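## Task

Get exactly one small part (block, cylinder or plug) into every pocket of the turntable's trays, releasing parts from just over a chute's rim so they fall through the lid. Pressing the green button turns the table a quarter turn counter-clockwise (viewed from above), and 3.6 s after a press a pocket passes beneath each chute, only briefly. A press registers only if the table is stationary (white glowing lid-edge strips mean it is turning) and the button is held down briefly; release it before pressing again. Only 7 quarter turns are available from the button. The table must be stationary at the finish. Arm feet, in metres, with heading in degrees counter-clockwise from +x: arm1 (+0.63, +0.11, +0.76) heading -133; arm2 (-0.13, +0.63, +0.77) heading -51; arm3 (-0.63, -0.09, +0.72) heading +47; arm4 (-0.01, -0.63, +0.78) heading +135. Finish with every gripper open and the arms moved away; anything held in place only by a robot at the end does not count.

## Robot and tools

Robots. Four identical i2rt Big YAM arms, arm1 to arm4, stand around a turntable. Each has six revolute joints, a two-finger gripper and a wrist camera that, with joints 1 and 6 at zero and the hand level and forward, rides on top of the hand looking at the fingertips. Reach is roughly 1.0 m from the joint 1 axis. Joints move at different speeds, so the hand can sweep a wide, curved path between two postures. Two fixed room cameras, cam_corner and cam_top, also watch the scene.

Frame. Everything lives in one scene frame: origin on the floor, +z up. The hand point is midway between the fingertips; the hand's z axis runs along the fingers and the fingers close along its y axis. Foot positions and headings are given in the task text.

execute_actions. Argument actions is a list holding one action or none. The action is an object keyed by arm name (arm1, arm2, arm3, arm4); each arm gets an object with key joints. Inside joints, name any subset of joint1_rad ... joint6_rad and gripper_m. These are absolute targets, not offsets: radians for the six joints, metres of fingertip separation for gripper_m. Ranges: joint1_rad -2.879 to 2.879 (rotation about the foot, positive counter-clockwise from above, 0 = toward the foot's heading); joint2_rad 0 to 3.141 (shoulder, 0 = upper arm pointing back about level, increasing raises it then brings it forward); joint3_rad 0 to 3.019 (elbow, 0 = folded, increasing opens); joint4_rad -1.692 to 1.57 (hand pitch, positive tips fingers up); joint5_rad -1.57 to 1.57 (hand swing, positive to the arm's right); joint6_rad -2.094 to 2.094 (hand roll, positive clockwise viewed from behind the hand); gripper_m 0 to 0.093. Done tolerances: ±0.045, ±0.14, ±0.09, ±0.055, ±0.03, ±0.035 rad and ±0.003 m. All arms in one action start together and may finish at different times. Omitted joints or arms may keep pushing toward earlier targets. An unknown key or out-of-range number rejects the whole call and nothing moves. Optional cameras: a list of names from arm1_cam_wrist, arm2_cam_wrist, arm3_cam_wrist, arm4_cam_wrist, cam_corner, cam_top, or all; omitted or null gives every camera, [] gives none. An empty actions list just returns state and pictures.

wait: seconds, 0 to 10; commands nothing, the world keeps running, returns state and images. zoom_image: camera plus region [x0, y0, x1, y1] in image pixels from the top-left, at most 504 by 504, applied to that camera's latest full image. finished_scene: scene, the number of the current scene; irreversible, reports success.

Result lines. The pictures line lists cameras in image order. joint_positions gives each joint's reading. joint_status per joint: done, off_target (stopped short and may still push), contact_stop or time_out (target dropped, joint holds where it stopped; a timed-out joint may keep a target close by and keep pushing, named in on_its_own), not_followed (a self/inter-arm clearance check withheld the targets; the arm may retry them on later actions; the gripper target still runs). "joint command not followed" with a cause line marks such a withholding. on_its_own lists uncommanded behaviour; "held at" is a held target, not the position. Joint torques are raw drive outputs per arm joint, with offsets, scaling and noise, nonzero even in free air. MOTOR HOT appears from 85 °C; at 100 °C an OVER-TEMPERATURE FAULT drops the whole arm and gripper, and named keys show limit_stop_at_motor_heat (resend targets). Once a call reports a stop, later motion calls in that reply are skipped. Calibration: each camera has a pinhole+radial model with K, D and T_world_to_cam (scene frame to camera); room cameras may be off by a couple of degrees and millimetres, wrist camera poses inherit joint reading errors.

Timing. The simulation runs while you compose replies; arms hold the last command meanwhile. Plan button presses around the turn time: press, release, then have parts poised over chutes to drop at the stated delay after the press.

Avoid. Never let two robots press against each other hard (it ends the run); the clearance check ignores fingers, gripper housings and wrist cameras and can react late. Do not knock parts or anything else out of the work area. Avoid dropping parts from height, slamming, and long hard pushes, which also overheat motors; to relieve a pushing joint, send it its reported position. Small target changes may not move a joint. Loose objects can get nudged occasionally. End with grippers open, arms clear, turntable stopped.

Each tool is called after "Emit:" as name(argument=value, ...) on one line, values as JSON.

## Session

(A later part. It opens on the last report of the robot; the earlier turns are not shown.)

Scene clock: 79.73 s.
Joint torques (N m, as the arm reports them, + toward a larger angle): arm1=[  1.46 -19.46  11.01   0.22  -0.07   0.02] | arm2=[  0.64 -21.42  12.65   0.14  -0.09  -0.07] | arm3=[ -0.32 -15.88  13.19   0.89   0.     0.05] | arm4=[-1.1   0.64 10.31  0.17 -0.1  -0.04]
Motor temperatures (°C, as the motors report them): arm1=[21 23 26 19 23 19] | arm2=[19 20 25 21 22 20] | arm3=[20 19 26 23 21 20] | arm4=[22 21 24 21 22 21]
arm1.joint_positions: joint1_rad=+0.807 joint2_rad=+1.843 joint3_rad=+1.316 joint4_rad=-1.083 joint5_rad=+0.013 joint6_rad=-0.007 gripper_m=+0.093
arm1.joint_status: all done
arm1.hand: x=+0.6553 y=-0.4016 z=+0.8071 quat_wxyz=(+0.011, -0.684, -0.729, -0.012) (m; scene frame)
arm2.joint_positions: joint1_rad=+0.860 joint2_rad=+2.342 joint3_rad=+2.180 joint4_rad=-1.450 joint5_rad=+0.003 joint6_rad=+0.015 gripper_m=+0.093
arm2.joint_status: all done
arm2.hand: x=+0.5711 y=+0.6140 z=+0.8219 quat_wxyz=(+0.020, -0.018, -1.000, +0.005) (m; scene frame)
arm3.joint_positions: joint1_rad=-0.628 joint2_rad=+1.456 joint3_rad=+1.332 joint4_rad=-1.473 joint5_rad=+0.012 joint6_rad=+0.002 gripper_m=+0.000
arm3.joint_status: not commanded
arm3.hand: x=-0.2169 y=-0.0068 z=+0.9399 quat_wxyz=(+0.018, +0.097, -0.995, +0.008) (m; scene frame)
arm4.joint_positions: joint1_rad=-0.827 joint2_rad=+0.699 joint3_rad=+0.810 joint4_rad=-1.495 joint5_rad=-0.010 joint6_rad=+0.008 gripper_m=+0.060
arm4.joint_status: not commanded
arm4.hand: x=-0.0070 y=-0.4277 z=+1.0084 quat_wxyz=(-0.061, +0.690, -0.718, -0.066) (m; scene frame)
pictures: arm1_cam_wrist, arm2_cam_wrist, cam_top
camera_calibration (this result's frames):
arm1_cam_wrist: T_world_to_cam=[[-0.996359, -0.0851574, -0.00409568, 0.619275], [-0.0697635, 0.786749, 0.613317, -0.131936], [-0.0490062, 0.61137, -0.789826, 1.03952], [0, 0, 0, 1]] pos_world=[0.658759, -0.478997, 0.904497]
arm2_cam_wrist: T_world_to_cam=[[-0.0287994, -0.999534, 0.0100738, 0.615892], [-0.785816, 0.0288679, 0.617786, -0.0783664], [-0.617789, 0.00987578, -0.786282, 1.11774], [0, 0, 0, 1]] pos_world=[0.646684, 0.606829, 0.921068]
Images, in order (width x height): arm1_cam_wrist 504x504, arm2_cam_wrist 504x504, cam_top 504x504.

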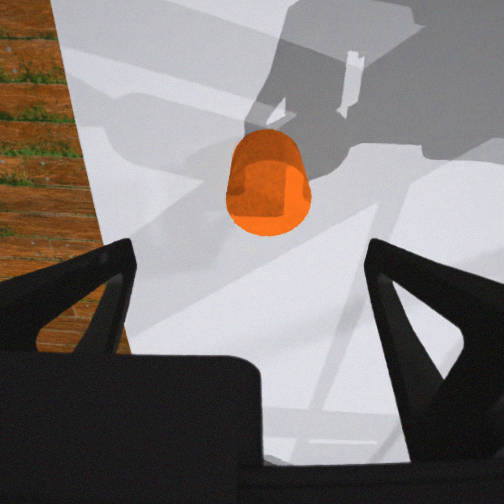

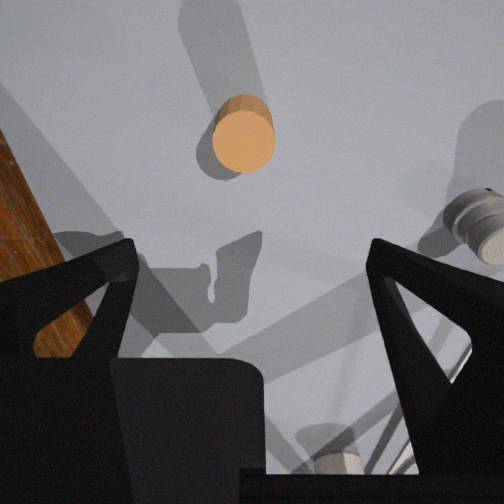

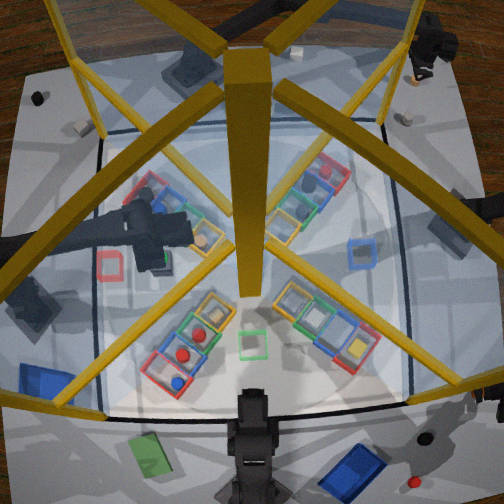

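Emit:
execute_actions(actions=[{"arm1":{"joints":{"joint2_rad":1.945,"joint4_rad":-0.96}},"arm2":{"joints":{"joint2_rad":2.44,"joint4_rad":-1.3}}}], cameras=["arm1_cam_wrist","arm2_cam_wrist"])

Emit:
execute_actions(actions=[{"arm1":{"joints":{"gripper_m":0.01}},"arm2":{"joints":{"gripper_m":0.01}}}], cameras=[])

Emit:
execute_actions(actions=[{"arm1":{"joints":{"joint2_rad":1.5}},"arm2":{"joints":{"joint2_rad":2.0}}}], cameras=[])

Emit:
execute_actions(actions=[{"arm1":{"joints":{"joint2_rad":0.7,"joint3_rad":0.8,"joint4_rad":-1.5}},"arm2":{"joints":{"joint2_rad":0.7,"joint3_rad":0.8,"joint4_rad":-1.5}}}], cameras=[])

Emit:
execute_actions(actions=[{"arm1":{"joints":{"joint1_rad":-0.515}},"arm2":{"joints":{"joint1_rad":-0.437}}}], cameras=[])

Emit:
execute_actions(actions=[{"arm1":{"joints":{"joint2_rad":1.32,"joint3_rad":1.1,"joint4_rad":-1.37}},"arm2":{"joints":{"joint2_rad":1.39,"joint3_rad":1.06,"joint4_rad":-0.65}}}], cameras=["arm1_cam_wrist","arm2_cam_wrist"])

Emit:
execute_actions(actions=[{"arm3":{"joints":{"joint2_rad":1.5,"joint3_rad":1.24,"joint4_rad":-1.33}}}], cameras=["arm3_cam_wrist"])

Emit:
execute_actions(actions=[{"arm3":{"joints":{"joint2_rad":1.0}}}], cameras=["arm1_cam_wrist"])

Scene clock: 82.70 s.
Joint torques (N m, as the arm reports them, + toward a larger angle): arm1=[  1.44 -19.82  10.45   0.53  -0.06   0.02] | arm2=[  0.69 -22.05  11.52   0.58  -0.1   -0.07] | arm3=[ -0.29 -15.91  13.19   0.91   0.     0.05] | arm4=[-1.48  0.43 10.32  0.35 -0.15 -0.05]
Motor temperatures (°C, as the motors report them): arm1=[21 23 26 19 23 19] | arm2=[19 21 25 21 22 20] | arm3=[20 19 26 23 21 20] | arm4=[22 21 24 21 22 21]
arm1.joint_positions: joint1_rad=+0.807 joint2_rad=+1.960 joint3_rad=+1.316 joint4_rad=-0.972 joint5_rad=+0.013 joint6_rad=-0.007 gripper_m=+0.093
arm1.joint_status: all done
arm1.hand: x=+0.6570 y=-0.4149 z=+0.7479 quat_wxyz=(+0.013, -0.684, -0.729, -0.014) (m; scene frame)
arm2.joint_positions: joint1_rad=+0.860 joint2_rad=+2.446 joint3_rad=+2.193 joint4_rad=-1.310 joint5_rad=+0.003 joint6_rad=+0.015 gripper_m=+0.093
arm2.joint_status: all done
arm2.hand: x=+0.5977 y=+0.6130 z=+0.7544 quat_wxyz=(-0.005, -0.018, -1.000, +0.005) (m; scene frame)
arm3.joint_positions: joint1_rad=-0.628 joint2_rad=+1.456 joint3_rad=+1.332 joint4_rad=-1.473 joint5_rad=+0.012 joint6_rad=+0.002 gripper_m=+0.000
arm3.joint_status: not commanded
arm3.hand: x=-0.2169 y=-0.0068 z=+0.9399 quat_wxyz=(+0.018, +0.097, -0.995, +0.008) (m; scene frame)
arm4.joint_positions: joint1_rad=-0.827 joint2_rad=+0.699 joint3_rad=+0.810 joint4_rad=-1.495 joint5_rad=-0.010 joint6_rad=+0.008 gripper_m=+0.060
arm4.joint_status: not commanded
arm4.hand: x=-0.0070 y=-0.4277 z=+1.0084 quat_wxyz=(-0.061, +0.690, -0.718, -0.066) (m; scene frame)
pictures: arm1_cam_wrist, arm2_cam_wrist
camera_calibration (this result's frames):
arm1_cam_wrist: T_world_to_cam=[[-0.996352, -0.085236, -0.004295, 0.619685], [-0.0696102, 0.782519, 0.618723, -0.0909366], [-0.0493766, 0.616765, -0.785598, 1.00029], [0, 0, 0, 1]] pos_world=[0.660485, -0.492962, 0.844748]
arm2_cam_wrist: T_world_to_cam=[[-0.0289892, -0.999532, 0.00972315, 0.616728], [-0.815255, 0.0292708, 0.578362, 0.0313645], [-0.578377, 0.00883943, -0.815722, 1.08036], [0, 0, 0, 1]] pos_world=[0.668302, 0.605972, 0.857135]
Images, in order (width x height): arm1_cam_wrist 504x504, arm2_cam_wrist 504x504.

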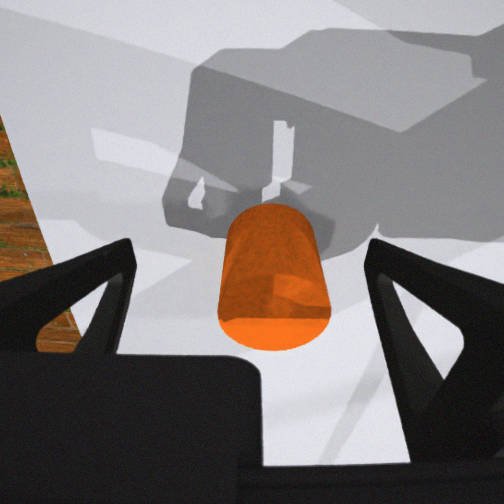

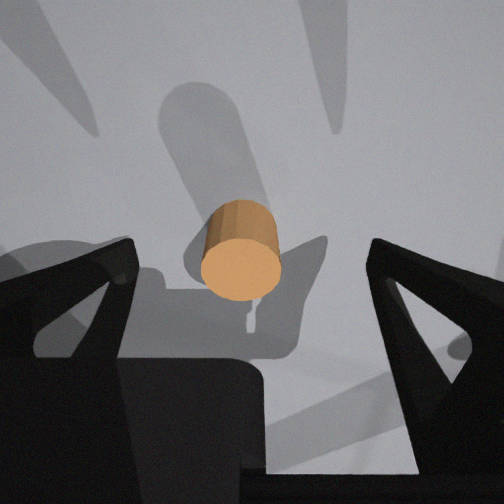

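Scene clock: 83.40 s.
Joint torques (N m, as the arm reports them, + toward a larger angle): arm1=[  1.53 -19.62  10.47   0.43  -0.06   0.02] | arm2=[  0.62 -22.38  11.51   0.58  -0.08  -0.07] | arm3=[ -0.28 -15.76  13.22   0.9    0.     0.05] | arm4=[-1.39  0.65 10.27  0.26 -0.06 -0.02]
Motor temperatures (°C, as the motors report them): arm1=[21 23 26 19 23 19] | arm2=[19 21 25 21 22 20] | arm3=[20 19 26 23 21 20] | arm4=[22 21 24 21 22 21]
arm1.joint_positions: joint1_rad=+0.807 joint2_rad=+1.960 joint3_rad=+1.316 joint4_rad=-0.972 joint5_rad=+0.013 joint6_rad=-0.007 gripper_m=+0.039
arm1.joint_status: gripper_m off_target (ended at +0.039, target +0.010)
arm1.hand: x=+0.6570 y=-0.4149 z=+0.7479 quat_wxyz=(+0.013, -0.684, -0.729, -0.014) (m; scene frame)
arm2.joint_positions: joint1_rad=+0.860 joint2_rad=+2.446 joint3_rad=+2.193 joint4_rad=-1.310 joint5_rad=+0.003 joint6_rad=+0.015 gripper_m=+0.030
arm2.joint_status: gripper_m off_target (ended at +0.030, target +0.010)
arm2.hand: x=+0.5978 y=+0.6130 z=+0.7544 quat_wxyz=(-0.005, -0.018, -1.000, +0.005) (m; scene frame)
arm3.joint_positions: joint1_rad=-0.628 joint2_rad=+1.456 joint3_rad=+1.332 joint4_rad=-1.473 joint5_rad=+0.012 joint6_rad=+0.002 gripper_m=+0.000
arm3.joint_status: not commanded
arm3.hand: x=-0.2169 y=-0.0068 z=+0.9399 quat_wxyz=(+0.018, +0.097, -0.995, +0.008) (m; scene frame)
arm4.joint_positions: joint1_rad=-0.827 joint2_rad=+0.699 joint3_rad=+0.810 joint4_rad=-1.495 joint5_rad=-0.010 joint6_rad=+0.008 gripper_m=+0.060
arm4.joint_status: not commanded
arm4.hand: x=-0.0070 y=-0.4277 z=+1.0084 quat_wxyz=(-0.061, +0.690, -0.718, -0.066) (m; scene frame)
pictures: none
No camera images: the call's "cameras" was empty. Leave "cameras" out to get every camera's image.

Scene clock: 85.10 s.
Joint torques (N m, as the arm reports them, + toward a larger angle): arm1=[  1.39 -13.08  12.94   1.04  -0.07   0.03] | arm2=[  0.63 -19.22  10.33   1.27  -0.1   -0.07] | arm3=[ -0.25 -15.79  13.19   0.94   0.     0.04] | arm4=[-1.07  0.7  10.12  0.32 -0.11 -0.01]
Motor temperatures (°C, as the motors report them): arm1=[21 23 26 19 23 19] | arm2=[19 21 25 21 22 20] | arm3=[20 19 26 23 21 20] | arm4=[22 21 24 21 22 21]
arm1.joint_positions: joint1_rad=+0.807 joint2_rad=+1.501 joint3_rad=+1.316 joint4_rad=-0.971 joint5_rad=+0.013 joint6_rad=-0.007 gripper_m=+0.039
arm1.joint_status: all done
arm1.hand: x=+0.6540 y=-0.4285 z=+0.9854 quat_wxyz=(-0.152, -0.672, -0.711, +0.143) (m; scene frame)
arm2.joint_positions: joint1_rad=+0.860 joint2_rad=+2.012 joint3_rad=+2.219 joint4_rad=-1.308 joint5_rad=+0.003 joint6_rad=+0.015 gripper_m=+0.030
arm2.joint_status: all done
arm2.hand: x=+0.5993 y=+0.6149 z=+1.0777 quat_wxyz=(-0.234, -0.017, -0.972, +0.005) (m; scene frame)
arm3.joint_positions: joint1_rad=-0.628 joint2_rad=+1.456 joint3_rad=+1.332 joint4_rad=-1.473 joint5_rad=+0.012 joint6_rad=+0.002 gripper_m=+0.000
arm3.joint_status: not commanded
arm3.hand: x=-0.2169 y=-0.0068 z=+0.9399 quat_wxyz=(+0.018, +0.097, -0.995, +0.008) (m; scene frame)
arm4.joint_positions: joint1_rad=-0.827 joint2_rad=+0.699 joint3_rad=+0.810 joint4_rad=-1.495 joint5_rad=-0.010 joint6_rad=+0.008 gripper_m=+0.060
arm4.joint_status: not commanded
arm4.hand: x=-0.0070 y=-0.4277 z=+1.0084 quat_wxyz=(-0.061, +0.690, -0.718, -0.066) (m; scene frame)
pictures: none
No camera images: the call's "cameras" was empty. Leave "cameras" out to get every camera's image.

Scene clock: 86.80 s.
Joint torques (N m, as the arm reports them, + toward a larger angle): arm1=[ 1.47  0.48 10.63  0.17 -0.07  0.02] | arm2=[ 0.76  0.93  9.37  0.48 -0.1  -0.07] | arm3=[ -0.3  -15.78  13.18   0.94   0.01   0.05] | arm4=[-1.07  0.74 10.25  0.24 -0.09  0.  ]
Motor temperatures (°C, as the motors report them): arm1=[21 23 26 19 23 19] | arm2=[19 21 25 21 22 20] | arm3=[20 19 26 23 21 20] | arm4=[22 21 24 21 22 21]
arm1.joint_positions: joint1_rad=+0.807 joint2_rad=+0.700 joint3_rad=+0.796 joint4_rad=-1.493 joint5_rad=+0.013 joint6_rad=-0.007 gripper_m=+0.039
arm1.joint_status: all done
arm1.hand: x=+0.6349 y=-0.0901 z=+0.9867 quat_wxyz=(-0.066, -0.683, -0.725, +0.061) (m; scene frame)
arm2.joint_positions: joint1_rad=+0.860 joint2_rad=+0.704 joint3_rad=+0.796 joint4_rad=-1.498 joint5_rad=+0.003 joint6_rad=+0.015 gripper_m=+0.030
arm2.joint_status: all done
arm2.hand: x=+0.0674 y=+0.6260 z=+0.9933 quat_wxyz=(-0.084, -0.018, -0.996, +0.005) (m; scene frame)
arm3.joint_positions: joint1_rad=-0.628 joint2_rad=+1.456 joint3_rad=+1.332 joint4_rad=-1.473 joint5_rad=+0.012 joint6_rad=+0.002 gripper_m=+0.000
arm3.joint_status: not commanded
arm3.hand: x=-0.2169 y=-0.0068 z=+0.9399 quat_wxyz=(+0.018, +0.097, -0.995, +0.008) (m; scene frame)
arm4.joint_positions: joint1_rad=-0.827 joint2_rad=+0.699 joint3_rad=+0.810 joint4_rad=-1.495 joint5_rad=-0.010 joint6_rad=+0.008 gripper_m=+0.060
arm4.joint_status: not commanded
arm4.hand: x=-0.0070 y=-0.4277 z=+1.0084 quat_wxyz=(-0.061, +0.690, -0.718, -0.066) (m; scene frame)
pictures: none
No camera images: the call's "cameras" was empty. Leave "cameras" out to get every camera's image.

Scene clock: 88.47 s.
Joint torques (N m, as the arm reports them, + toward a larger angle): arm1=[ 0.74  0.12 10.7   0.17 -0.06  0.02] | arm2=[-0.54  0.57  9.4   0.43 -0.13 -0.07] | arm3=[ -0.22 -15.73  13.22   0.94   0.01   0.04] | arm4=[-1.48  0.52 10.26  0.38 -0.11 -0.02]
Motor temperatures (°C, as the motors report them): arm1=[21 23 26 19 23 19] | arm2=[19 21 25 21 22 20] | arm3=[20 19 26 23 21 20] | arm4=[22 21 24 21 22 21]
arm1.joint_positions: joint1_rad=-0.512 joint2_rad=+0.700 joint3_rad=+0.796 joint4_rad=-1.493 joint5_rad=+0.013 joint6_rad=-0.007 gripper_m=+0.039
arm1.joint_status: all done
arm1.hand: x=+0.4363 y=+0.0509 z=+0.9828 quat_wxyz=(-0.011, -0.985, -0.155, +0.079) (m; scene frame)
arm2.joint_positions: joint1_rad=-0.427 joint2_rad=+0.704 joint3_rad=+0.796 joint4_rad=-1.498 joint5_rad=+0.004 joint6_rad=+0.015 gripper_m=+0.030
arm2.joint_status: all done
arm2.hand: x=-0.0803 y=+0.4400 z=+0.9941 quat_wxyz=(-0.067, -0.612, -0.786, +0.053) (m; scene frame)
arm3.joint_positions: joint1_rad=-0.628 joint2_rad=+1.456 joint3_rad=+1.332 joint4_rad=-1.473 joint5_rad=+0.012 joint6_rad=+0.002 gripper_m=+0.000
arm3.joint_status: not commanded
arm3.hand: x=-0.2169 y=-0.0068 z=+0.9399 quat_wxyz=(+0.018, +0.097, -0.995, +0.008) (m; scene frame)
arm4.joint_positions: joint1_rad=-0.827 joint2_rad=+0.699 joint3_rad=+0.810 joint4_rad=-1.495 joint5_rad=-0.010 joint6_rad=+0.008 gripper_m=+0.060
arm4.joint_status: not commanded
arm4.hand: x=-0.0070 y=-0.4277 z=+1.0084 quat_wxyz=(-0.061, +0.690, -0.718, -0.066) (m; scene frame)
pictures: none
No camera images: the call's "cameras" was empty. Leave "cameras" out to get every camera's image.

Scene clock: 89.90 s.
Joint torques (N m, as the arm reports them, + toward a larger angle): arm1=[  1.14 -11.46  12.49   0.19  -0.05   0.02] | arm2=[-0.57 -9.75 10.99  1.69 -0.12 -0.07] | arm3=[ -0.18 -15.96  13.19   0.91   0.     0.05] | arm4=[-1.72  0.79 10.29  0.34 -0.12  0.  ]
Motor temperatures (°C, as the motors report them): arm1=[21 23 26 19 23 19] | arm2=[19 21 25 21 22 20] | arm3=[20 19 27 23 21 20] | arm4=[22 21 24 21 22 21]
arm1.joint_positions: joint1_rad=-0.512 joint2_rad=+1.337 joint3_rad=+1.070 joint4_rad=-1.375 joint5_rad=+0.013 joint6_rad=-0.007 gripper_m=+0.039
arm1.joint_status: all done
arm1.hand: x=+0.2920 y=+0.0045 z=+0.9282 quat_wxyz=(+0.008, -0.987, -0.157, -0.042) (m; scene frame)
arm2.joint_positions: joint1_rad=-0.427 joint2_rad=+1.401 joint3_rad=+1.036 joint4_rad=-0.666 joint5_rad=+0.004 joint6_rad=+0.015 gripper_m=+0.030
arm2.joint_status: all done
arm2.hand: x=+0.0002 y=+0.1401 z=+0.9436 quat_wxyz=(-0.214, -0.592, -0.759, +0.164) (m; scene frame)
arm3.joint_positions: joint1_rad=-0.628 joint2_rad=+1.456 joint3_rad=+1.332 joint4_rad=-1.473 joint5_rad=+0.012 joint6_rad=+0.002 gripper_m=+0.000
arm3.joint_status: not commanded
arm3.hand: x=-0.2169 y=-0.0068 z=+0.9399 quat_wxyz=(+0.018, +0.097, -0.995, +0.008) (m; scene frame)
arm4.joint_positions: joint1_rad=-0.827 joint2_rad=+0.699 joint3_rad=+0.810 joint4_rad=-1.495 joint5_rad=-0.010 joint6_rad=+0.008 gripper_m=+0.060
arm4.joint_status: not commanded
arm4.hand: x=-0.0070 y=-0.4277 z=+1.0084 quat_wxyz=(-0.061, +0.690, -0.718, -0.066) (m; scene frame)
pictures: arm1_cam_wrist, arm2_cam_wrist
camera_calibration (this result's frames):
arm1_cam_wrist: T_world_to_cam=[[-0.330653, 0.943753, 0.0000112018, 0.0896001], [0.713286, 0.249899, 0.654808, -0.815819], [0.617974, 0.216522, -0.755795, 0.644467], [0, 0, 0, 1]] pos_world=[0.213275, -0.0202296, 1.02129]
arm2_cam_wrist: T_world_to_cam=[[-0.968052, -0.250747, -0.000825916, 0.0300948], [-0.249985, 0.964844, 0.0811354, -0.213331], [-0.0195476, 0.0787498, -0.996703, 1.05426], [0, 0, 0, 1]] pos_world=[-0.00358805, 0.130355, 1.06811]
Images, in order (width x height): arm1_cam_wrist 504x504, arm2_cam_wrist 504x504.

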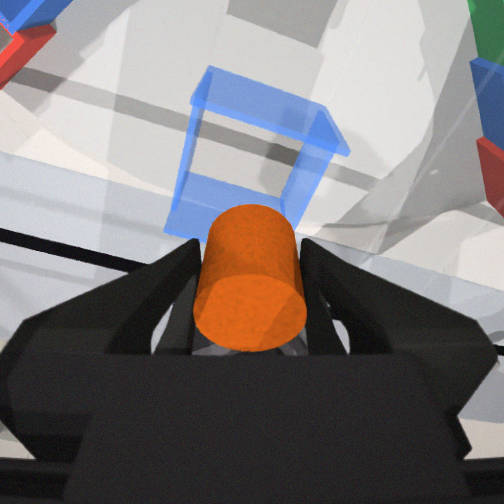

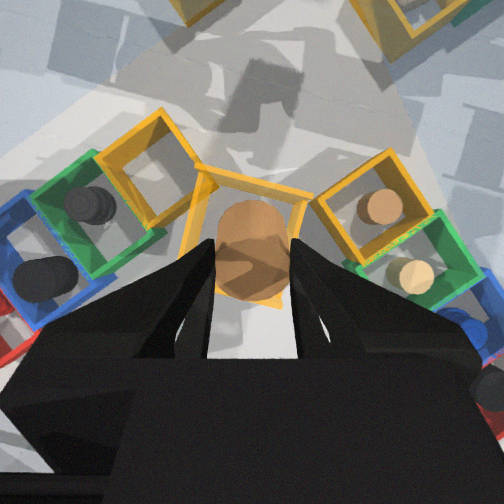

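Scene clock: 90.67 s.
Joint torques (N m, as the arm reports them, + toward a larger angle): arm1=[  0.9  -11.44  12.49   0.15  -0.07   0.03] | arm2=[-0.58 -9.83 11.06  1.7  -0.12 -0.08] | arm3=[ -0.3  -10.13   6.73   2.01   0.     0.05] | arm4=[-1.15  0.94 10.21  0.31 -0.12 -0.03]
Motor temperatures (°C, as the motors report them): arm1=[21 23 26 19 23 19] | arm2=[19 21 25 21 22 20] | arm3=[20 19 26 23 21 20] | arm4=[22 21 24 21 22 21]
arm1.joint_positions: joint1_rad=-0.512 joint2_rad=+1.337 joint3_rad=+1.070 joint4_rad=-1.375 joint5_rad=+0.013 joint6_rad=-0.007 gripper_m=+0.039
arm1.joint_status: not commanded
arm1.hand: x=+0.2920 y=+0.0045 z=+0.9282 quat_wxyz=(+0.008, -0.987, -0.157, -0.042) (m; scene frame)
arm2.joint_positions: joint1_rad=-0.427 joint2_rad=+1.401 joint3_rad=+1.036 joint4_rad=-0.666 joint5_rad=+0.004 joint6_rad=+0.015 gripper_m=+0.030
arm2.joint_status: not commanded
arm2.hand: x=+0.0002 y=+0.1401 z=+0.9436 quat_wxyz=(-0.214, -0.592, -0.759, +0.164) (m; scene frame)
arm3.joint_positions: joint1_rad=-0.628 joint2_rad=+1.443 joint3_rad=+1.283 joint4_rad=-1.366 joint5_rad=+0.012 joint6_rad=+0.002 gripper_m=+0.000
arm3.joint_status: all done
arm3.hand: x=-0.2066 y=-0.0048 z=+0.9268 quat_wxyz=(-0.018, +0.097, -0.995, +0.004) (m; scene frame)
arm4.joint_positions: joint1_rad=-0.827 joint2_rad=+0.699 joint3_rad=+0.810 joint4_rad=-1.495 joint5_rad=-0.010 joint6_rad=+0.008 gripper_m=+0.060
arm4.joint_status: not commanded
arm4.hand: x=-0.0070 y=-0.4277 z=+1.0084 quat_wxyz=(-0.061, +0.690, -0.718, -0.066) (m; scene frame)
pictures: arm3_cam_wrist
camera_calibration (this result's frames):
arm3_cam_wrist: T_world_to_cam=[[0.185128, -0.982338, 0.0271885, 0.0103806], [-0.818689, -0.138866, 0.557194, -0.678389], [-0.543577, -0.125411, -0.829937, 0.780246], [0, 0, 0, 1]] pos_world=[-0.133187, 0.0138437, 1.02527]
Images, in order (width x height): arm3_cam_wrist 504x504.

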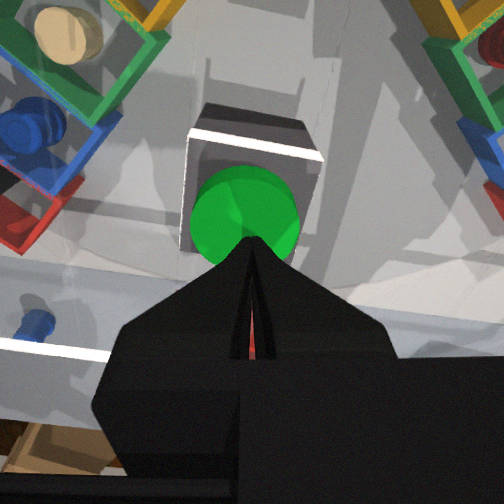

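Scene clock: 92.10 s.
Joint torques (N m, as the arm reports them, + toward a larger angle): arm1=[  0.78 -11.25  12.48   0.19  -0.05   0.03] | arm2=[-0.56 -9.88 11.08  1.68 -0.12 -0.07] | arm3=[-0.21 -6.89 12.06  1.71  0.    0.04] | arm4=[-1.07  0.62 10.31  0.28 -0.1  -0.03]
Motor temperatures (°C, as the motors report them): arm1=[21 23 26 19 23 19] | arm2=[19 21 25 21 22 20] | arm3=[20 19 26 23 21 20] | arm4=[22 21 24 21 22 21]
arm1.joint_positions: joint1_rad=-0.512 joint2_rad=+1.337 joint3_rad=+1.070 joint4_rad=-1.375 joint5_rad=+0.013 joint6_rad=-0.007 gripper_m=+0.039
arm1.joint_status: not commanded
arm1.hand: x=+0.2920 y=+0.0045 z=+0.9282 quat_wxyz=(+0.008, -0.987, -0.157, -0.042) (m; scene frame)
arm2.joint_positions: joint1_rad=-0.427 joint2_rad=+1.401 joint3_rad=+1.036 joint4_rad=-0.666 joint5_rad=+0.004 joint6_rad=+0.015 gripper_m=+0.030
arm2.joint_status: not commanded
arm2.hand: x=+0.0002 y=+0.1401 z=+0.9436 quat_wxyz=(-0.214, -0.592, -0.759, +0.164) (m; scene frame)
arm3.joint_positions: joint1_rad=-0.628 joint2_rad=+0.993 joint3_rad=+1.234 joint4_rad=-1.340 joint5_rad=+0.012 joint6_rad=+0.002 gripper_m=+0.000
arm3.joint_status: all done
arm3.hand: x=-0.2783 y=-0.0191 z=+1.0760 quat_wxyz=(-0.228, +0.093, -0.969, -0.017) (m; scene frame)
arm4.joint_positions: joint1_rad=-0.827 joint2_rad=+0.699 joint3_rad=+0.810 joint4_rad=-1.495 joint5_rad=-0.010 joint6_rad=+0.008 gripper_m=+0.060
arm4.joint_status: not commanded
arm4.hand: x=-0.0070 y=-0.4277 z=+1.0084 quat_wxyz=(-0.061, +0.690, -0.718, -0.066) (m; scene frame)
pictures: arm1_cam_wrist
camera_calibration (this result's frames):
arm1_cam_wrist: T_world_to_cam=[[-0.330653, 0.943753, 0.0000112018, 0.0896001], [0.713286, 0.249899, 0.654808, -0.815819], [0.617974, 0.216522, -0.755795, 0.644467], [0, 0, 0, 1]] pos_world=[0.213275, -0.0202296, 1.02129]
Images, in order (width x height): arm1_cam_wrist 504x504.

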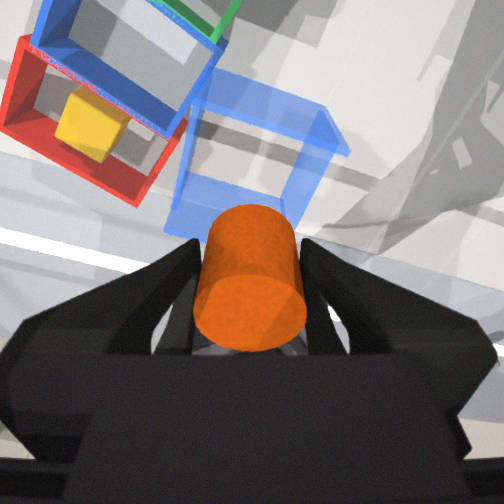

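Emit:
execute_actions(actions=[{"arm1":{"joints":{"joint4_rad":-1.31}}}], cameras=[])

Emit:
wait(seconds=0.2)

Emit:
execute_actions(actions=[{"arm1":{"joints":{"gripper_m":0.06}},"arm2":{"joints":{"gripper_m":0.06}}}], cameras=["arm1_cam_wrist","arm2_cam_wrist"])

Emit:
execute_actions(actions=[{"arm1":{"joints":{"joint2_rad":0.8}},"arm2":{"joints":{"joint2_rad":0.8}}}], cameras=[])

Emit:
wait(seconds=3)

Scene clock: 93.53 s.
Joint torques (N m, as the arm reports them, + toward a larger angle): arm1=[  0.93 -11.56  12.58   0.51  -0.06   0.02] | arm2=[-0.53 -9.82 11.06  1.7  -0.12 -0.07] | arm3=[-0.22 -6.93 12.08  1.71  0.    0.04] | arm4=[-1.45  0.73 10.13  0.36 -0.12 -0.03]
Motor temperatures (°C, as the motors report them): arm1=[21 23 27 19 23 19] | arm2=[19 21 25 21 22 20] | arm3=[20 19 26 23 21 20] | arm4=[22 21 24 21 22 21]
arm1.joint_positions: joint1_rad=-0.512 joint2_rad=+1.337 joint3_rad=+1.070 joint4_rad=-1.323 joint5_rad=+0.013 joint6_rad=-0.007 gripper_m=+0.039
arm1.joint_status: all done
arm1.hand: x=+0.2798 y=+0.0006 z=+0.9274 quat_wxyz=(+0.004, -0.988, -0.157, -0.016) (m; scene frame)
arm2.joint_positions: joint1_rad=-0.427 joint2_rad=+1.401 joint3_rad=+1.036 joint4_rad=-0.666 joint5_rad=+0.004 joint6_rad=+0.015 gripper_m=+0.030
arm2.joint_status: not commanded
arm2.hand: x=+0.0002 y=+0.1401 z=+0.9436 quat_wxyz=(-0.214, -0.592, -0.759, +0.164) (m; scene frame)
arm3.joint_positions: joint1_rad=-0.628 joint2_rad=+0.993 joint3_rad=+1.234 joint4_rad=-1.340 joint5_rad=+0.012 joint6_rad=+0.002 gripper_m=+0.000
arm3.joint_status: not commanded
arm3.hand: x=-0.2783 y=-0.0191 z=+1.0760 quat_wxyz=(-0.228, +0.093, -0.969, -0.017) (m; scene frame)
arm4.joint_positions: joint1_rad=-0.827 joint2_rad=+0.699 joint3_rad=+0.810 joint4_rad=-1.495 joint5_rad=-0.010 joint6_rad=+0.008 gripper_m=+0.060
arm4.joint_status: not commanded
arm4.hand: x=-0.0070 y=-0.4277 z=+1.0084 quat_wxyz=(-0.061, +0.690, -0.718, -0.066) (m; scene frame)
pictures: none
No camera images: the call's "cameras" was empty. Leave "cameras" out to get every camera's image.

Scene clock: 93.73 s.
Joint torques (N m, as the arm reports them, + toward a larger angle): arm1=[  0.89 -11.62  12.58   0.44  -0.06   0.02] | arm2=[-0.59 -9.88 11.04  1.68 -0.12 -0.07] | arm3=[-0.24 -6.77 12.09  1.71  0.    0.05] | arm4=[-1.47  0.4  10.16  0.36 -0.1  -0.03]
Motor temperatures (°C, as the motors report them): arm1=[21 23 27 19 23 19] | arm2=[19 21 25 21 22 20] | arm3=[20 19 26 23 21 20] | arm4=[22 21 24 21 22 21]
arm1.joint_positions: joint1_rad=-0.512 joint2_rad=+1.337 joint3_rad=+1.070 joint4_rad=-1.323 joint5_rad=+0.013 joint6_rad=-0.007 gripper_m=+0.039
arm1.joint_status: all done
arm1.hand: x=+0.2798 y=+0.0006 z=+0.9274 quat_wxyz=(+0.004, -0.988, -0.157, -0.016) (m; scene frame)
arm2.joint_positions: joint1_rad=-0.427 joint2_rad=+1.401 joint3_rad=+1.036 joint4_rad=-0.666 joint5_rad=+0.004 joint6_rad=+0.015 gripper_m=+0.030
arm2.joint_status: not commanded
arm2.hand: x=+0.0002 y=+0.1401 z=+0.9436 quat_wxyz=(-0.214, -0.592, -0.759, +0.164) (m; scene frame)
arm3.joint_positions: joint1_rad=-0.628 joint2_rad=+0.993 joint3_rad=+1.234 joint4_rad=-1.340 joint5_rad=+0.012 joint6_rad=+0.002 gripper_m=+0.000
arm3.joint_status: not commanded
arm3.hand: x=-0.2783 y=-0.0191 z=+1.0760 quat_wxyz=(-0.228, +0.093, -0.969, -0.017) (m; scene frame)
arm4.joint_positions: joint1_rad=-0.827 joint2_rad=+0.699 joint3_rad=+0.810 joint4_rad=-1.495 joint5_rad=-0.010 joint6_rad=+0.008 gripper_m=+0.060
arm4.joint_status: not commanded
arm4.hand: x=-0.0070 y=-0.4277 z=+1.0084 quat_wxyz=(-0.061, +0.690, -0.718, -0.066) (m; scene frame)
wait: 0.20 s; no rest
pictures: arm1_cam_wrist, arm2_cam_wrist, arm3_cam_wrist, arm4_cam_wrist, cam_corner, cam_top
camera_calibration (this result's frames):
arm1_cam_wrist: T_world_to_cam=[[-0.330119, 0.943938, 0.00154218, 0.0876595], [0.745037, 0.259555, 0.614452, -0.777088], [0.579604, 0.203991, -0.788953, 0.693771], [0, 0, 0, 1]] pos_world=[0.205785, -0.0225716, 1.0247]
arm2_cam_wrist: T_world_to_cam=[[-0.968052, -0.250747, -0.000825916, 0.0300948], [-0.249985, 0.964844, 0.0811354, -0.213331], [-0.0195476, 0.0787498, -0.996703, 1.05426], [0, 0, 0, 1]] pos_world=[-0.00358805, 0.130355, 1.06811]
arm3_cam_wrist: T_world_to_cam=[[0.174978, -0.984357, 0.0205829, 0.00982988], [-0.971835, -0.169325, 0.163909, -0.442248], [-0.15786, -0.0486837, -0.986261, 1.1403], [0, 0, 0, 1]] pos_world=[-0.251505, -0.0096935, 1.19692]
arm4_cam_wrist: T_world_to_cam=[[0.999092, -0.0402089, -0.0140642, 0.00660408], [-0.0308495, -0.91065, 0.412024, -0.793085], [-0.0293746, -0.411217, -0.911064, 0.869185], [0, 0, 0, 1]] pos_world=[-0.00553235, -0.364534, 1.11875]
Images, in order (width x height): arm1_cam_wrist 504x504, arm2_cam_wrist 504x504, arm3_cam_wrist 504x504, arm4_cam_wrist 504x504, cam_corner 504x504, cam_top 504x504.

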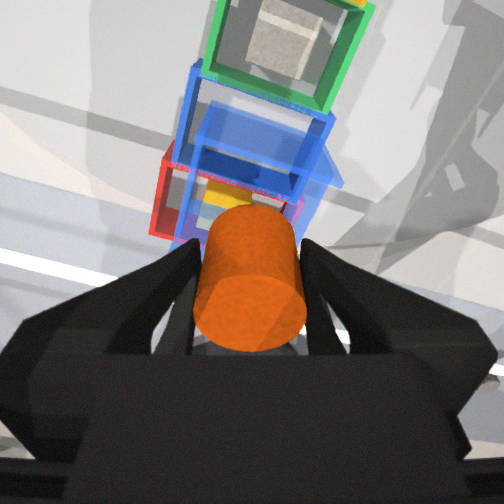

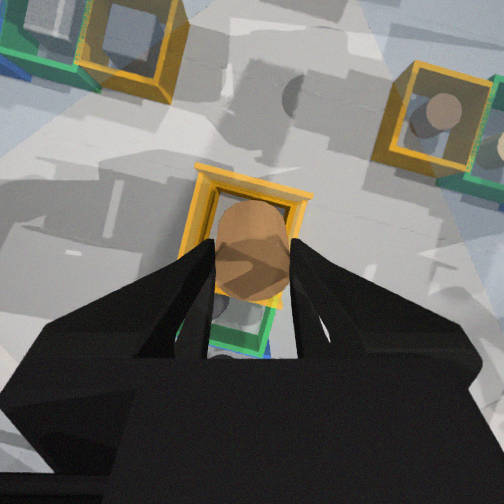

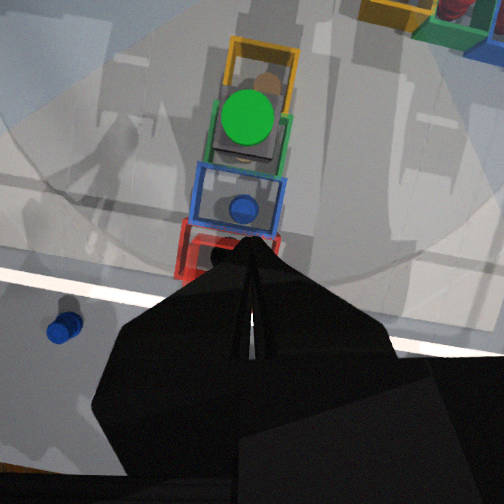

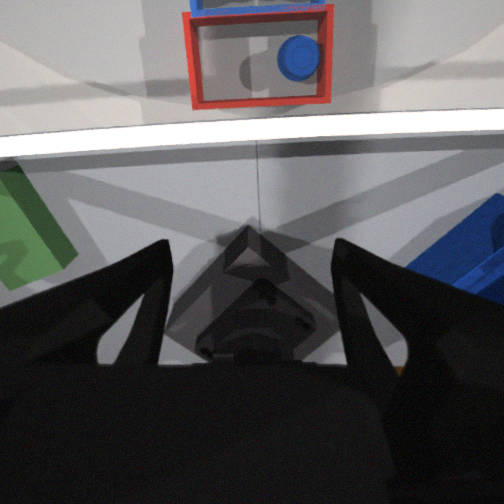

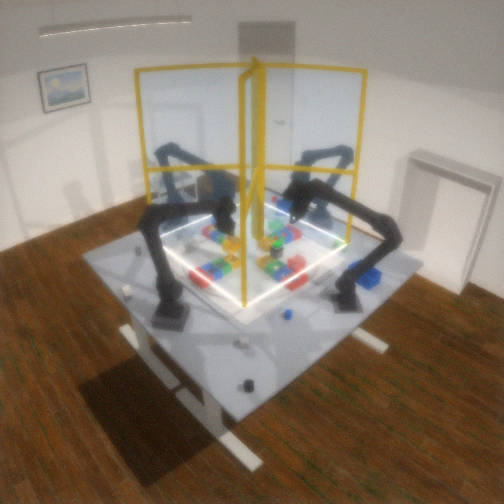

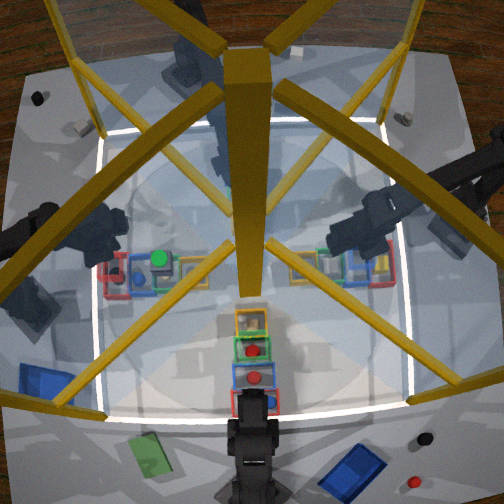

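Scene clock: 94.33 s.
Joint torques (N m, as the arm reports them, + toward a larger angle): arm1=[  0.88 -11.32  12.58   0.51  -0.07   0.02] | arm2=[-0.57 -9.63 11.12  1.68 -0.12 -0.08] | arm3=[-0.2  -6.87 12.08  1.69  0.    0.05] | arm4=[-1.37  0.49 10.24  0.33 -0.1  -0.05]
Motor temperatures (°C, as the motors report them): arm1=[21 23 27 19 23 19] | arm2=[19 21 25 21 22 20] | arm3=[20 19 26 23 21 20] | arm4=[22 21 24 21 22 21]
arm1.joint_positions: joint1_rad=-0.512 joint2_rad=+1.337 joint3_rad=+1.070 joint4_rad=-1.323 joint5_rad=+0.013 joint6_rad=-0.007 gripper_m=+0.060
arm1.joint_status: all done
arm1.hand: x=+0.2798 y=+0.0006 z=+0.9274 quat_wxyz=(+0.004, -0.988, -0.157, -0.016) (m; scene frame)
arm2.joint_positions: joint1_rad=-0.427 joint2_rad=+1.401 joint3_rad=+1.036 joint4_rad=-0.666 joint5_rad=+0.004 joint6_rad=+0.015 gripper_m=+0.060
arm2.joint_status: all done
arm2.hand: x=+0.0002 y=+0.1401 z=+0.9436 quat_wxyz=(-0.214, -0.592, -0.759, +0.164) (m; scene frame)
arm3.joint_positions: joint1_rad=-0.628 joint2_rad=+0.993 joint3_rad=+1.234 joint4_rad=-1.340 joint5_rad=+0.012 joint6_rad=+0.002 gripper_m=+0.000
arm3.joint_status: not commanded
arm3.hand: x=-0.2783 y=-0.0191 z=+1.0760 quat_wxyz=(-0.228, +0.093, -0.969, -0.017) (m; scene frame)
arm4.joint_positions: joint1_rad=-0.827 joint2_rad=+0.699 joint3_rad=+0.810 joint4_rad=-1.495 joint5_rad=-0.010 joint6_rad=+0.008 gripper_m=+0.060
arm4.joint_status: not commanded
arm4.hand: x=-0.0070 y=-0.4277 z=+1.0084 quat_wxyz=(-0.061, +0.690, -0.718, -0.066) (m; scene frame)
pictures: arm1_cam_wrist, arm2_cam_wrist
camera_calibration (this result's frames):
arm1_cam_wrist: T_world_to_cam=[[-0.330119, 0.943938, 0.00154218, 0.0876595], [0.745037, 0.259555, 0.614452, -0.777088], [0.579604, 0.203991, -0.788953, 0.693771], [0, 0, 0, 1]] pos_world=[0.205785, -0.0225716, 1.0247]
arm2_cam_wrist: T_world_to_cam=[[-0.968052, -0.250747, -0.000825916, 0.0300948], [-0.249985, 0.964844, 0.0811354, -0.213331], [-0.0195476, 0.0787498, -0.996703, 1.05426], [0, 0, 0, 1]] pos_world=[-0.00358805, 0.130355, 1.06811]
Images, in order (width x height): arm1_cam_wrist 504x504, arm2_cam_wrist 504x504.

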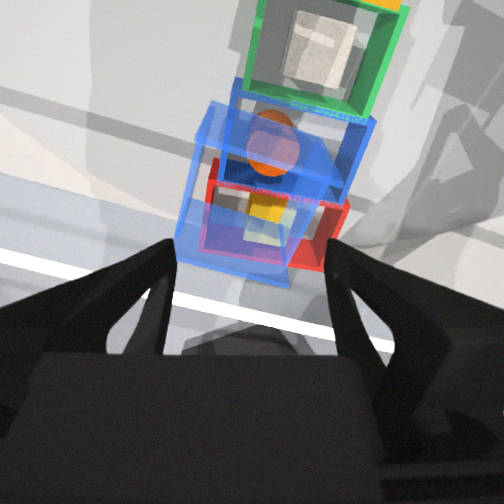

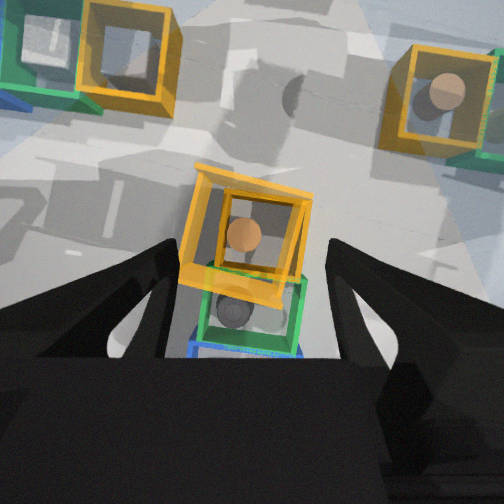

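Scene clock: 95.80 s.
Joint torques (N m, as the arm reports them, + toward a larger angle): arm1=[ 0.72 -1.33 13.66  1.23 -0.06  0.03] | arm2=[-0.57 -0.77 11.91  2.08 -0.12 -0.07] | arm3=[-0.21 -6.95 12.1   1.72  0.    0.05] | arm4=[-1.28  0.7  10.17  0.42 -0.11 -0.02]
Motor temperatures (°C, as the motors report them): arm1=[21 23 27 19 23 19] | arm2=[19 21 25 21 22 20] | arm3=[20 19 26 23 21 20] | arm4=[22 21 24 21 22 21]
arm1.joint_positions: joint1_rad=-0.512 joint2_rad=+0.795 joint3_rad=+1.070 joint4_rad=-1.320 joint5_rad=+0.013 joint6_rad=-0.007 gripper_m=+0.060
arm1.joint_status: all done
arm1.hand: x=+0.3417 y=+0.0220 z=+1.0997 quat_wxyz=(-0.036, -0.956, -0.148, +0.250) (m; scene frame)
arm2.joint_positions: joint1_rad=-0.427 joint2_rad=+0.796 joint3_rad=+1.036 joint4_rad=-0.662 joint5_rad=+0.004 joint6_rad=+0.015 gripper_m=+0.060
arm2.joint_status: all done
arm2.hand: x=-0.0282 y=+0.2450 z=+1.2138 quat_wxyz=(-0.435, -0.516, -0.660, +0.330) (m; scene frame)
arm3.joint_positions: joint1_rad=-0.628 joint2_rad=+0.993 joint3_rad=+1.234 joint4_rad=-1.340 joint5_rad=+0.012 joint6_rad=+0.002 gripper_m=+0.000
arm3.joint_status: not commanded
arm3.hand: x=-0.2783 y=-0.0191 z=+1.0760 quat_wxyz=(-0.228, +0.093, -0.969, -0.017) (m; scene frame)
arm4.joint_positions: joint1_rad=-0.827 joint2_rad=+0.699 joint3_rad=+0.810 joint4_rad=-1.495 joint5_rad=-0.010 joint6_rad=+0.008 gripper_m=+0.060
arm4.joint_status: not commanded
arm4.hand: x=-0.0070 y=-0.4277 z=+1.0084 quat_wxyz=(-0.061, +0.690, -0.718, -0.066) (m; scene frame)
pictures: none
No camera images: the call's "cameras" was empty. Leave "cameras" out to get every camera's image.

Scene clock: 98.80 s.
Joint torques (N m, as the arm reports them, + toward a larger angle): arm1=[ 0.77 -1.12 13.59  1.19 -0.08  0.02] | arm2=[-0.52 -0.96 11.81  2.05 -0.13 -0.07] | arm3=[-0.31 -6.88 12.09  1.72  0.    0.05] | arm4=[-1.47  0.5  10.26  0.32 -0.13  0.  ]
Motor temperatures (°C, as the motors report them): arm1=[21 23 27 19 23 19] | arm2=[19 20 26 21 22 20] | arm3=[20 19 26 23 21 20] | arm4=[22 21 24 21 22 21]
arm1.joint_positions: joint1_rad=-0.512 joint2_rad=+0.795 joint3_rad=+1.070 joint4_rad=-1.320 joint5_rad=+0.013 joint6_rad=-0.007 gripper_m=+0.060
arm1.joint_status: all done
arm1.hand: x=+0.3417 y=+0.0220 z=+1.0997 quat_wxyz=(-0.036, -0.956, -0.148, +0.250) (m; scene frame)
arm2.joint_positions: joint1_rad=-0.427 joint2_rad=+0.796 joint3_rad=+1.036 joint4_rad=-0.662 joint5_rad=+0.004 joint6_rad=+0.015 gripper_m=+0.060
arm2.joint_status: all done
arm2.hand: x=-0.0282 y=+0.2450 z=+1.2138 quat_wxyz=(-0.435, -0.516, -0.660, +0.330) (m; scene frame)
arm3.joint_positions: joint1_rad=-0.628 joint2_rad=+0.993 joint3_rad=+1.234 joint4_rad=-1.340 joint5_rad=+0.012 joint6_rad=+0.002 gripper_m=+0.000
arm3.joint_status: not commanded
arm3.hand: x=-0.2783 y=-0.0191 z=+1.0760 quat_wxyz=(-0.228, +0.093, -0.969, -0.017) (m; scene frame)
arm4.joint_positions: joint1_rad=-0.827 joint2_rad=+0.699 joint3_rad=+0.810 joint4_rad=-1.495 joint5_rad=-0.010 joint6_rad=+0.008 gripper_m=+0.060
arm4.joint_status: not commanded
arm4.hand: x=-0.0070 y=-0.4277 z=+1.0084 quat_wxyz=(-0.061, +0.690, -0.718, -0.066) (m; scene frame)
wait: 3.00 s; at rest by 0.27 s
pictures: arm1_cam_wrist, arm2_cam_wrist, arm3_cam_wrist, arm4_cam_wrist, cam_corner, cam_top
camera_calibration (this result's frames):
arm1_cam_wrist: T_world_to_cam=[[-0.320438, 0.947152, 0.0149063, 0.0694887], [0.941367, 0.316648, 0.116454, -0.455303], [0.10558, 0.0513487, -0.993084, 1.17934], [0, 0, 0, 1]] pos_world=[0.326359, 0.0177967, 1.22317]
arm2_cam_wrist: T_world_to_cam=[[-0.967672, -0.252147, -0.00570595, 0.0354142], [-0.214984, 0.836456, -0.504107, 0.39921], [0.131882, -0.486584, -0.863622, 1.29599], [0, 0, 0, 1]] pos_world=[-0.0508251, 0.305616, 1.32069]
arm3_cam_wrist: T_world_to_cam=[[0.174978, -0.984357, 0.0205829, 0.00982988], [-0.971835, -0.169325, 0.163909, -0.442248], [-0.15786, -0.0486837, -0.986261, 1.1403], [0, 0, 0, 1]] pos_world=[-0.251505, -0.0096935, 1.19692]
arm4_cam_wrist: T_world_to_cam=[[0.999092, -0.0402089, -0.0140642, 0.00660408], [-0.0308495, -0.91065, 0.412024, -0.793085], [-0.0293746, -0.411217, -0.911064, 0.869185], [0, 0, 0, 1]] pos_world=[-0.00553235, -0.364534, 1.11875]
Images, in order (width x height): arm1_cam_wrist 504x504, arm2_cam_wrist 504x504, arm3_cam_wrist 504x504, arm4_cam_wrist 504x504, cam_corner 504x504, cam_top 504x504.

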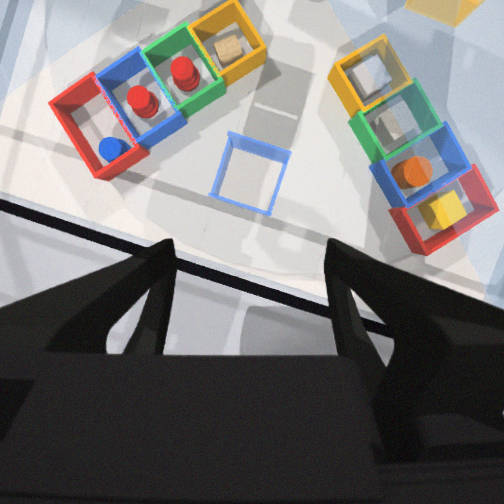

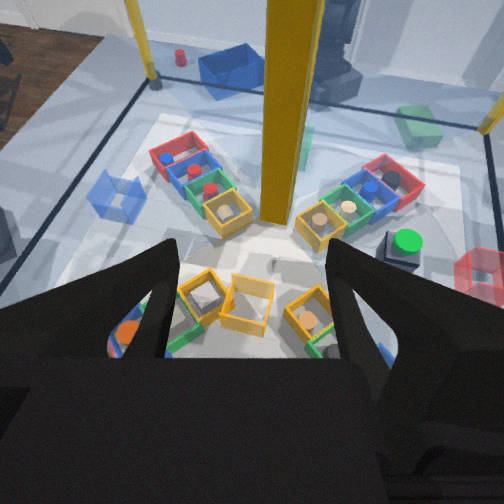

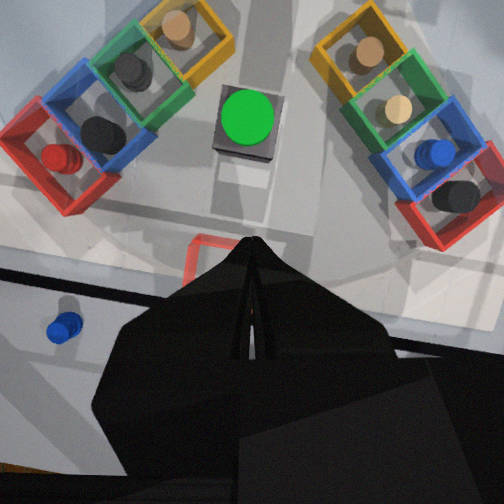

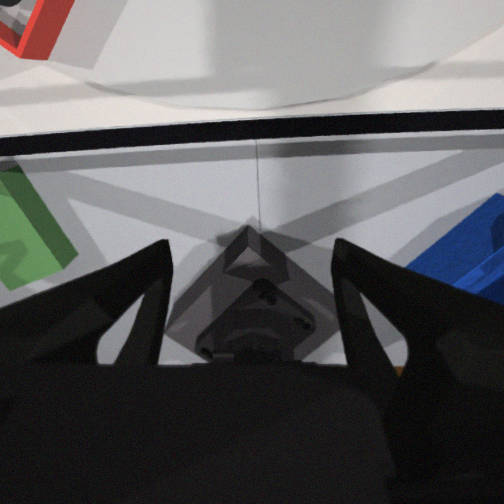

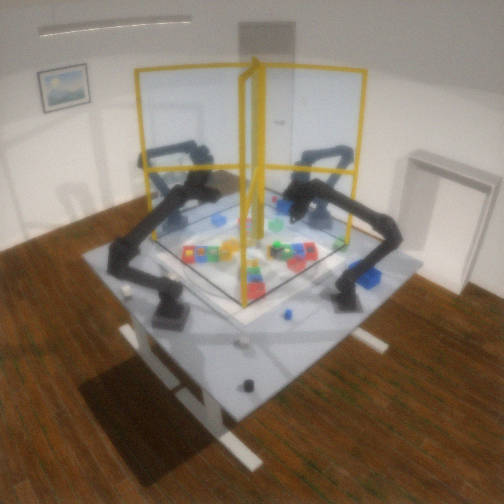

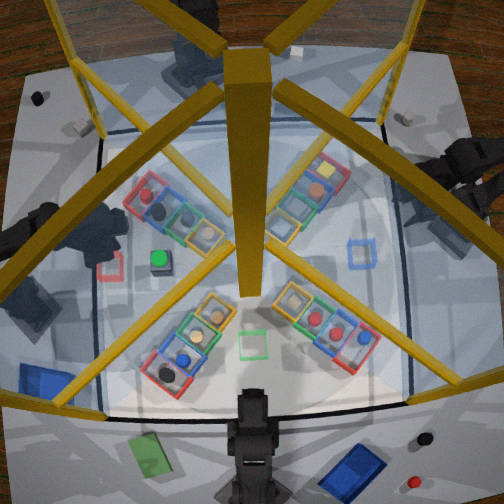

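Emit:
finished_scene(scene=1)

The scene is finished: the task was done.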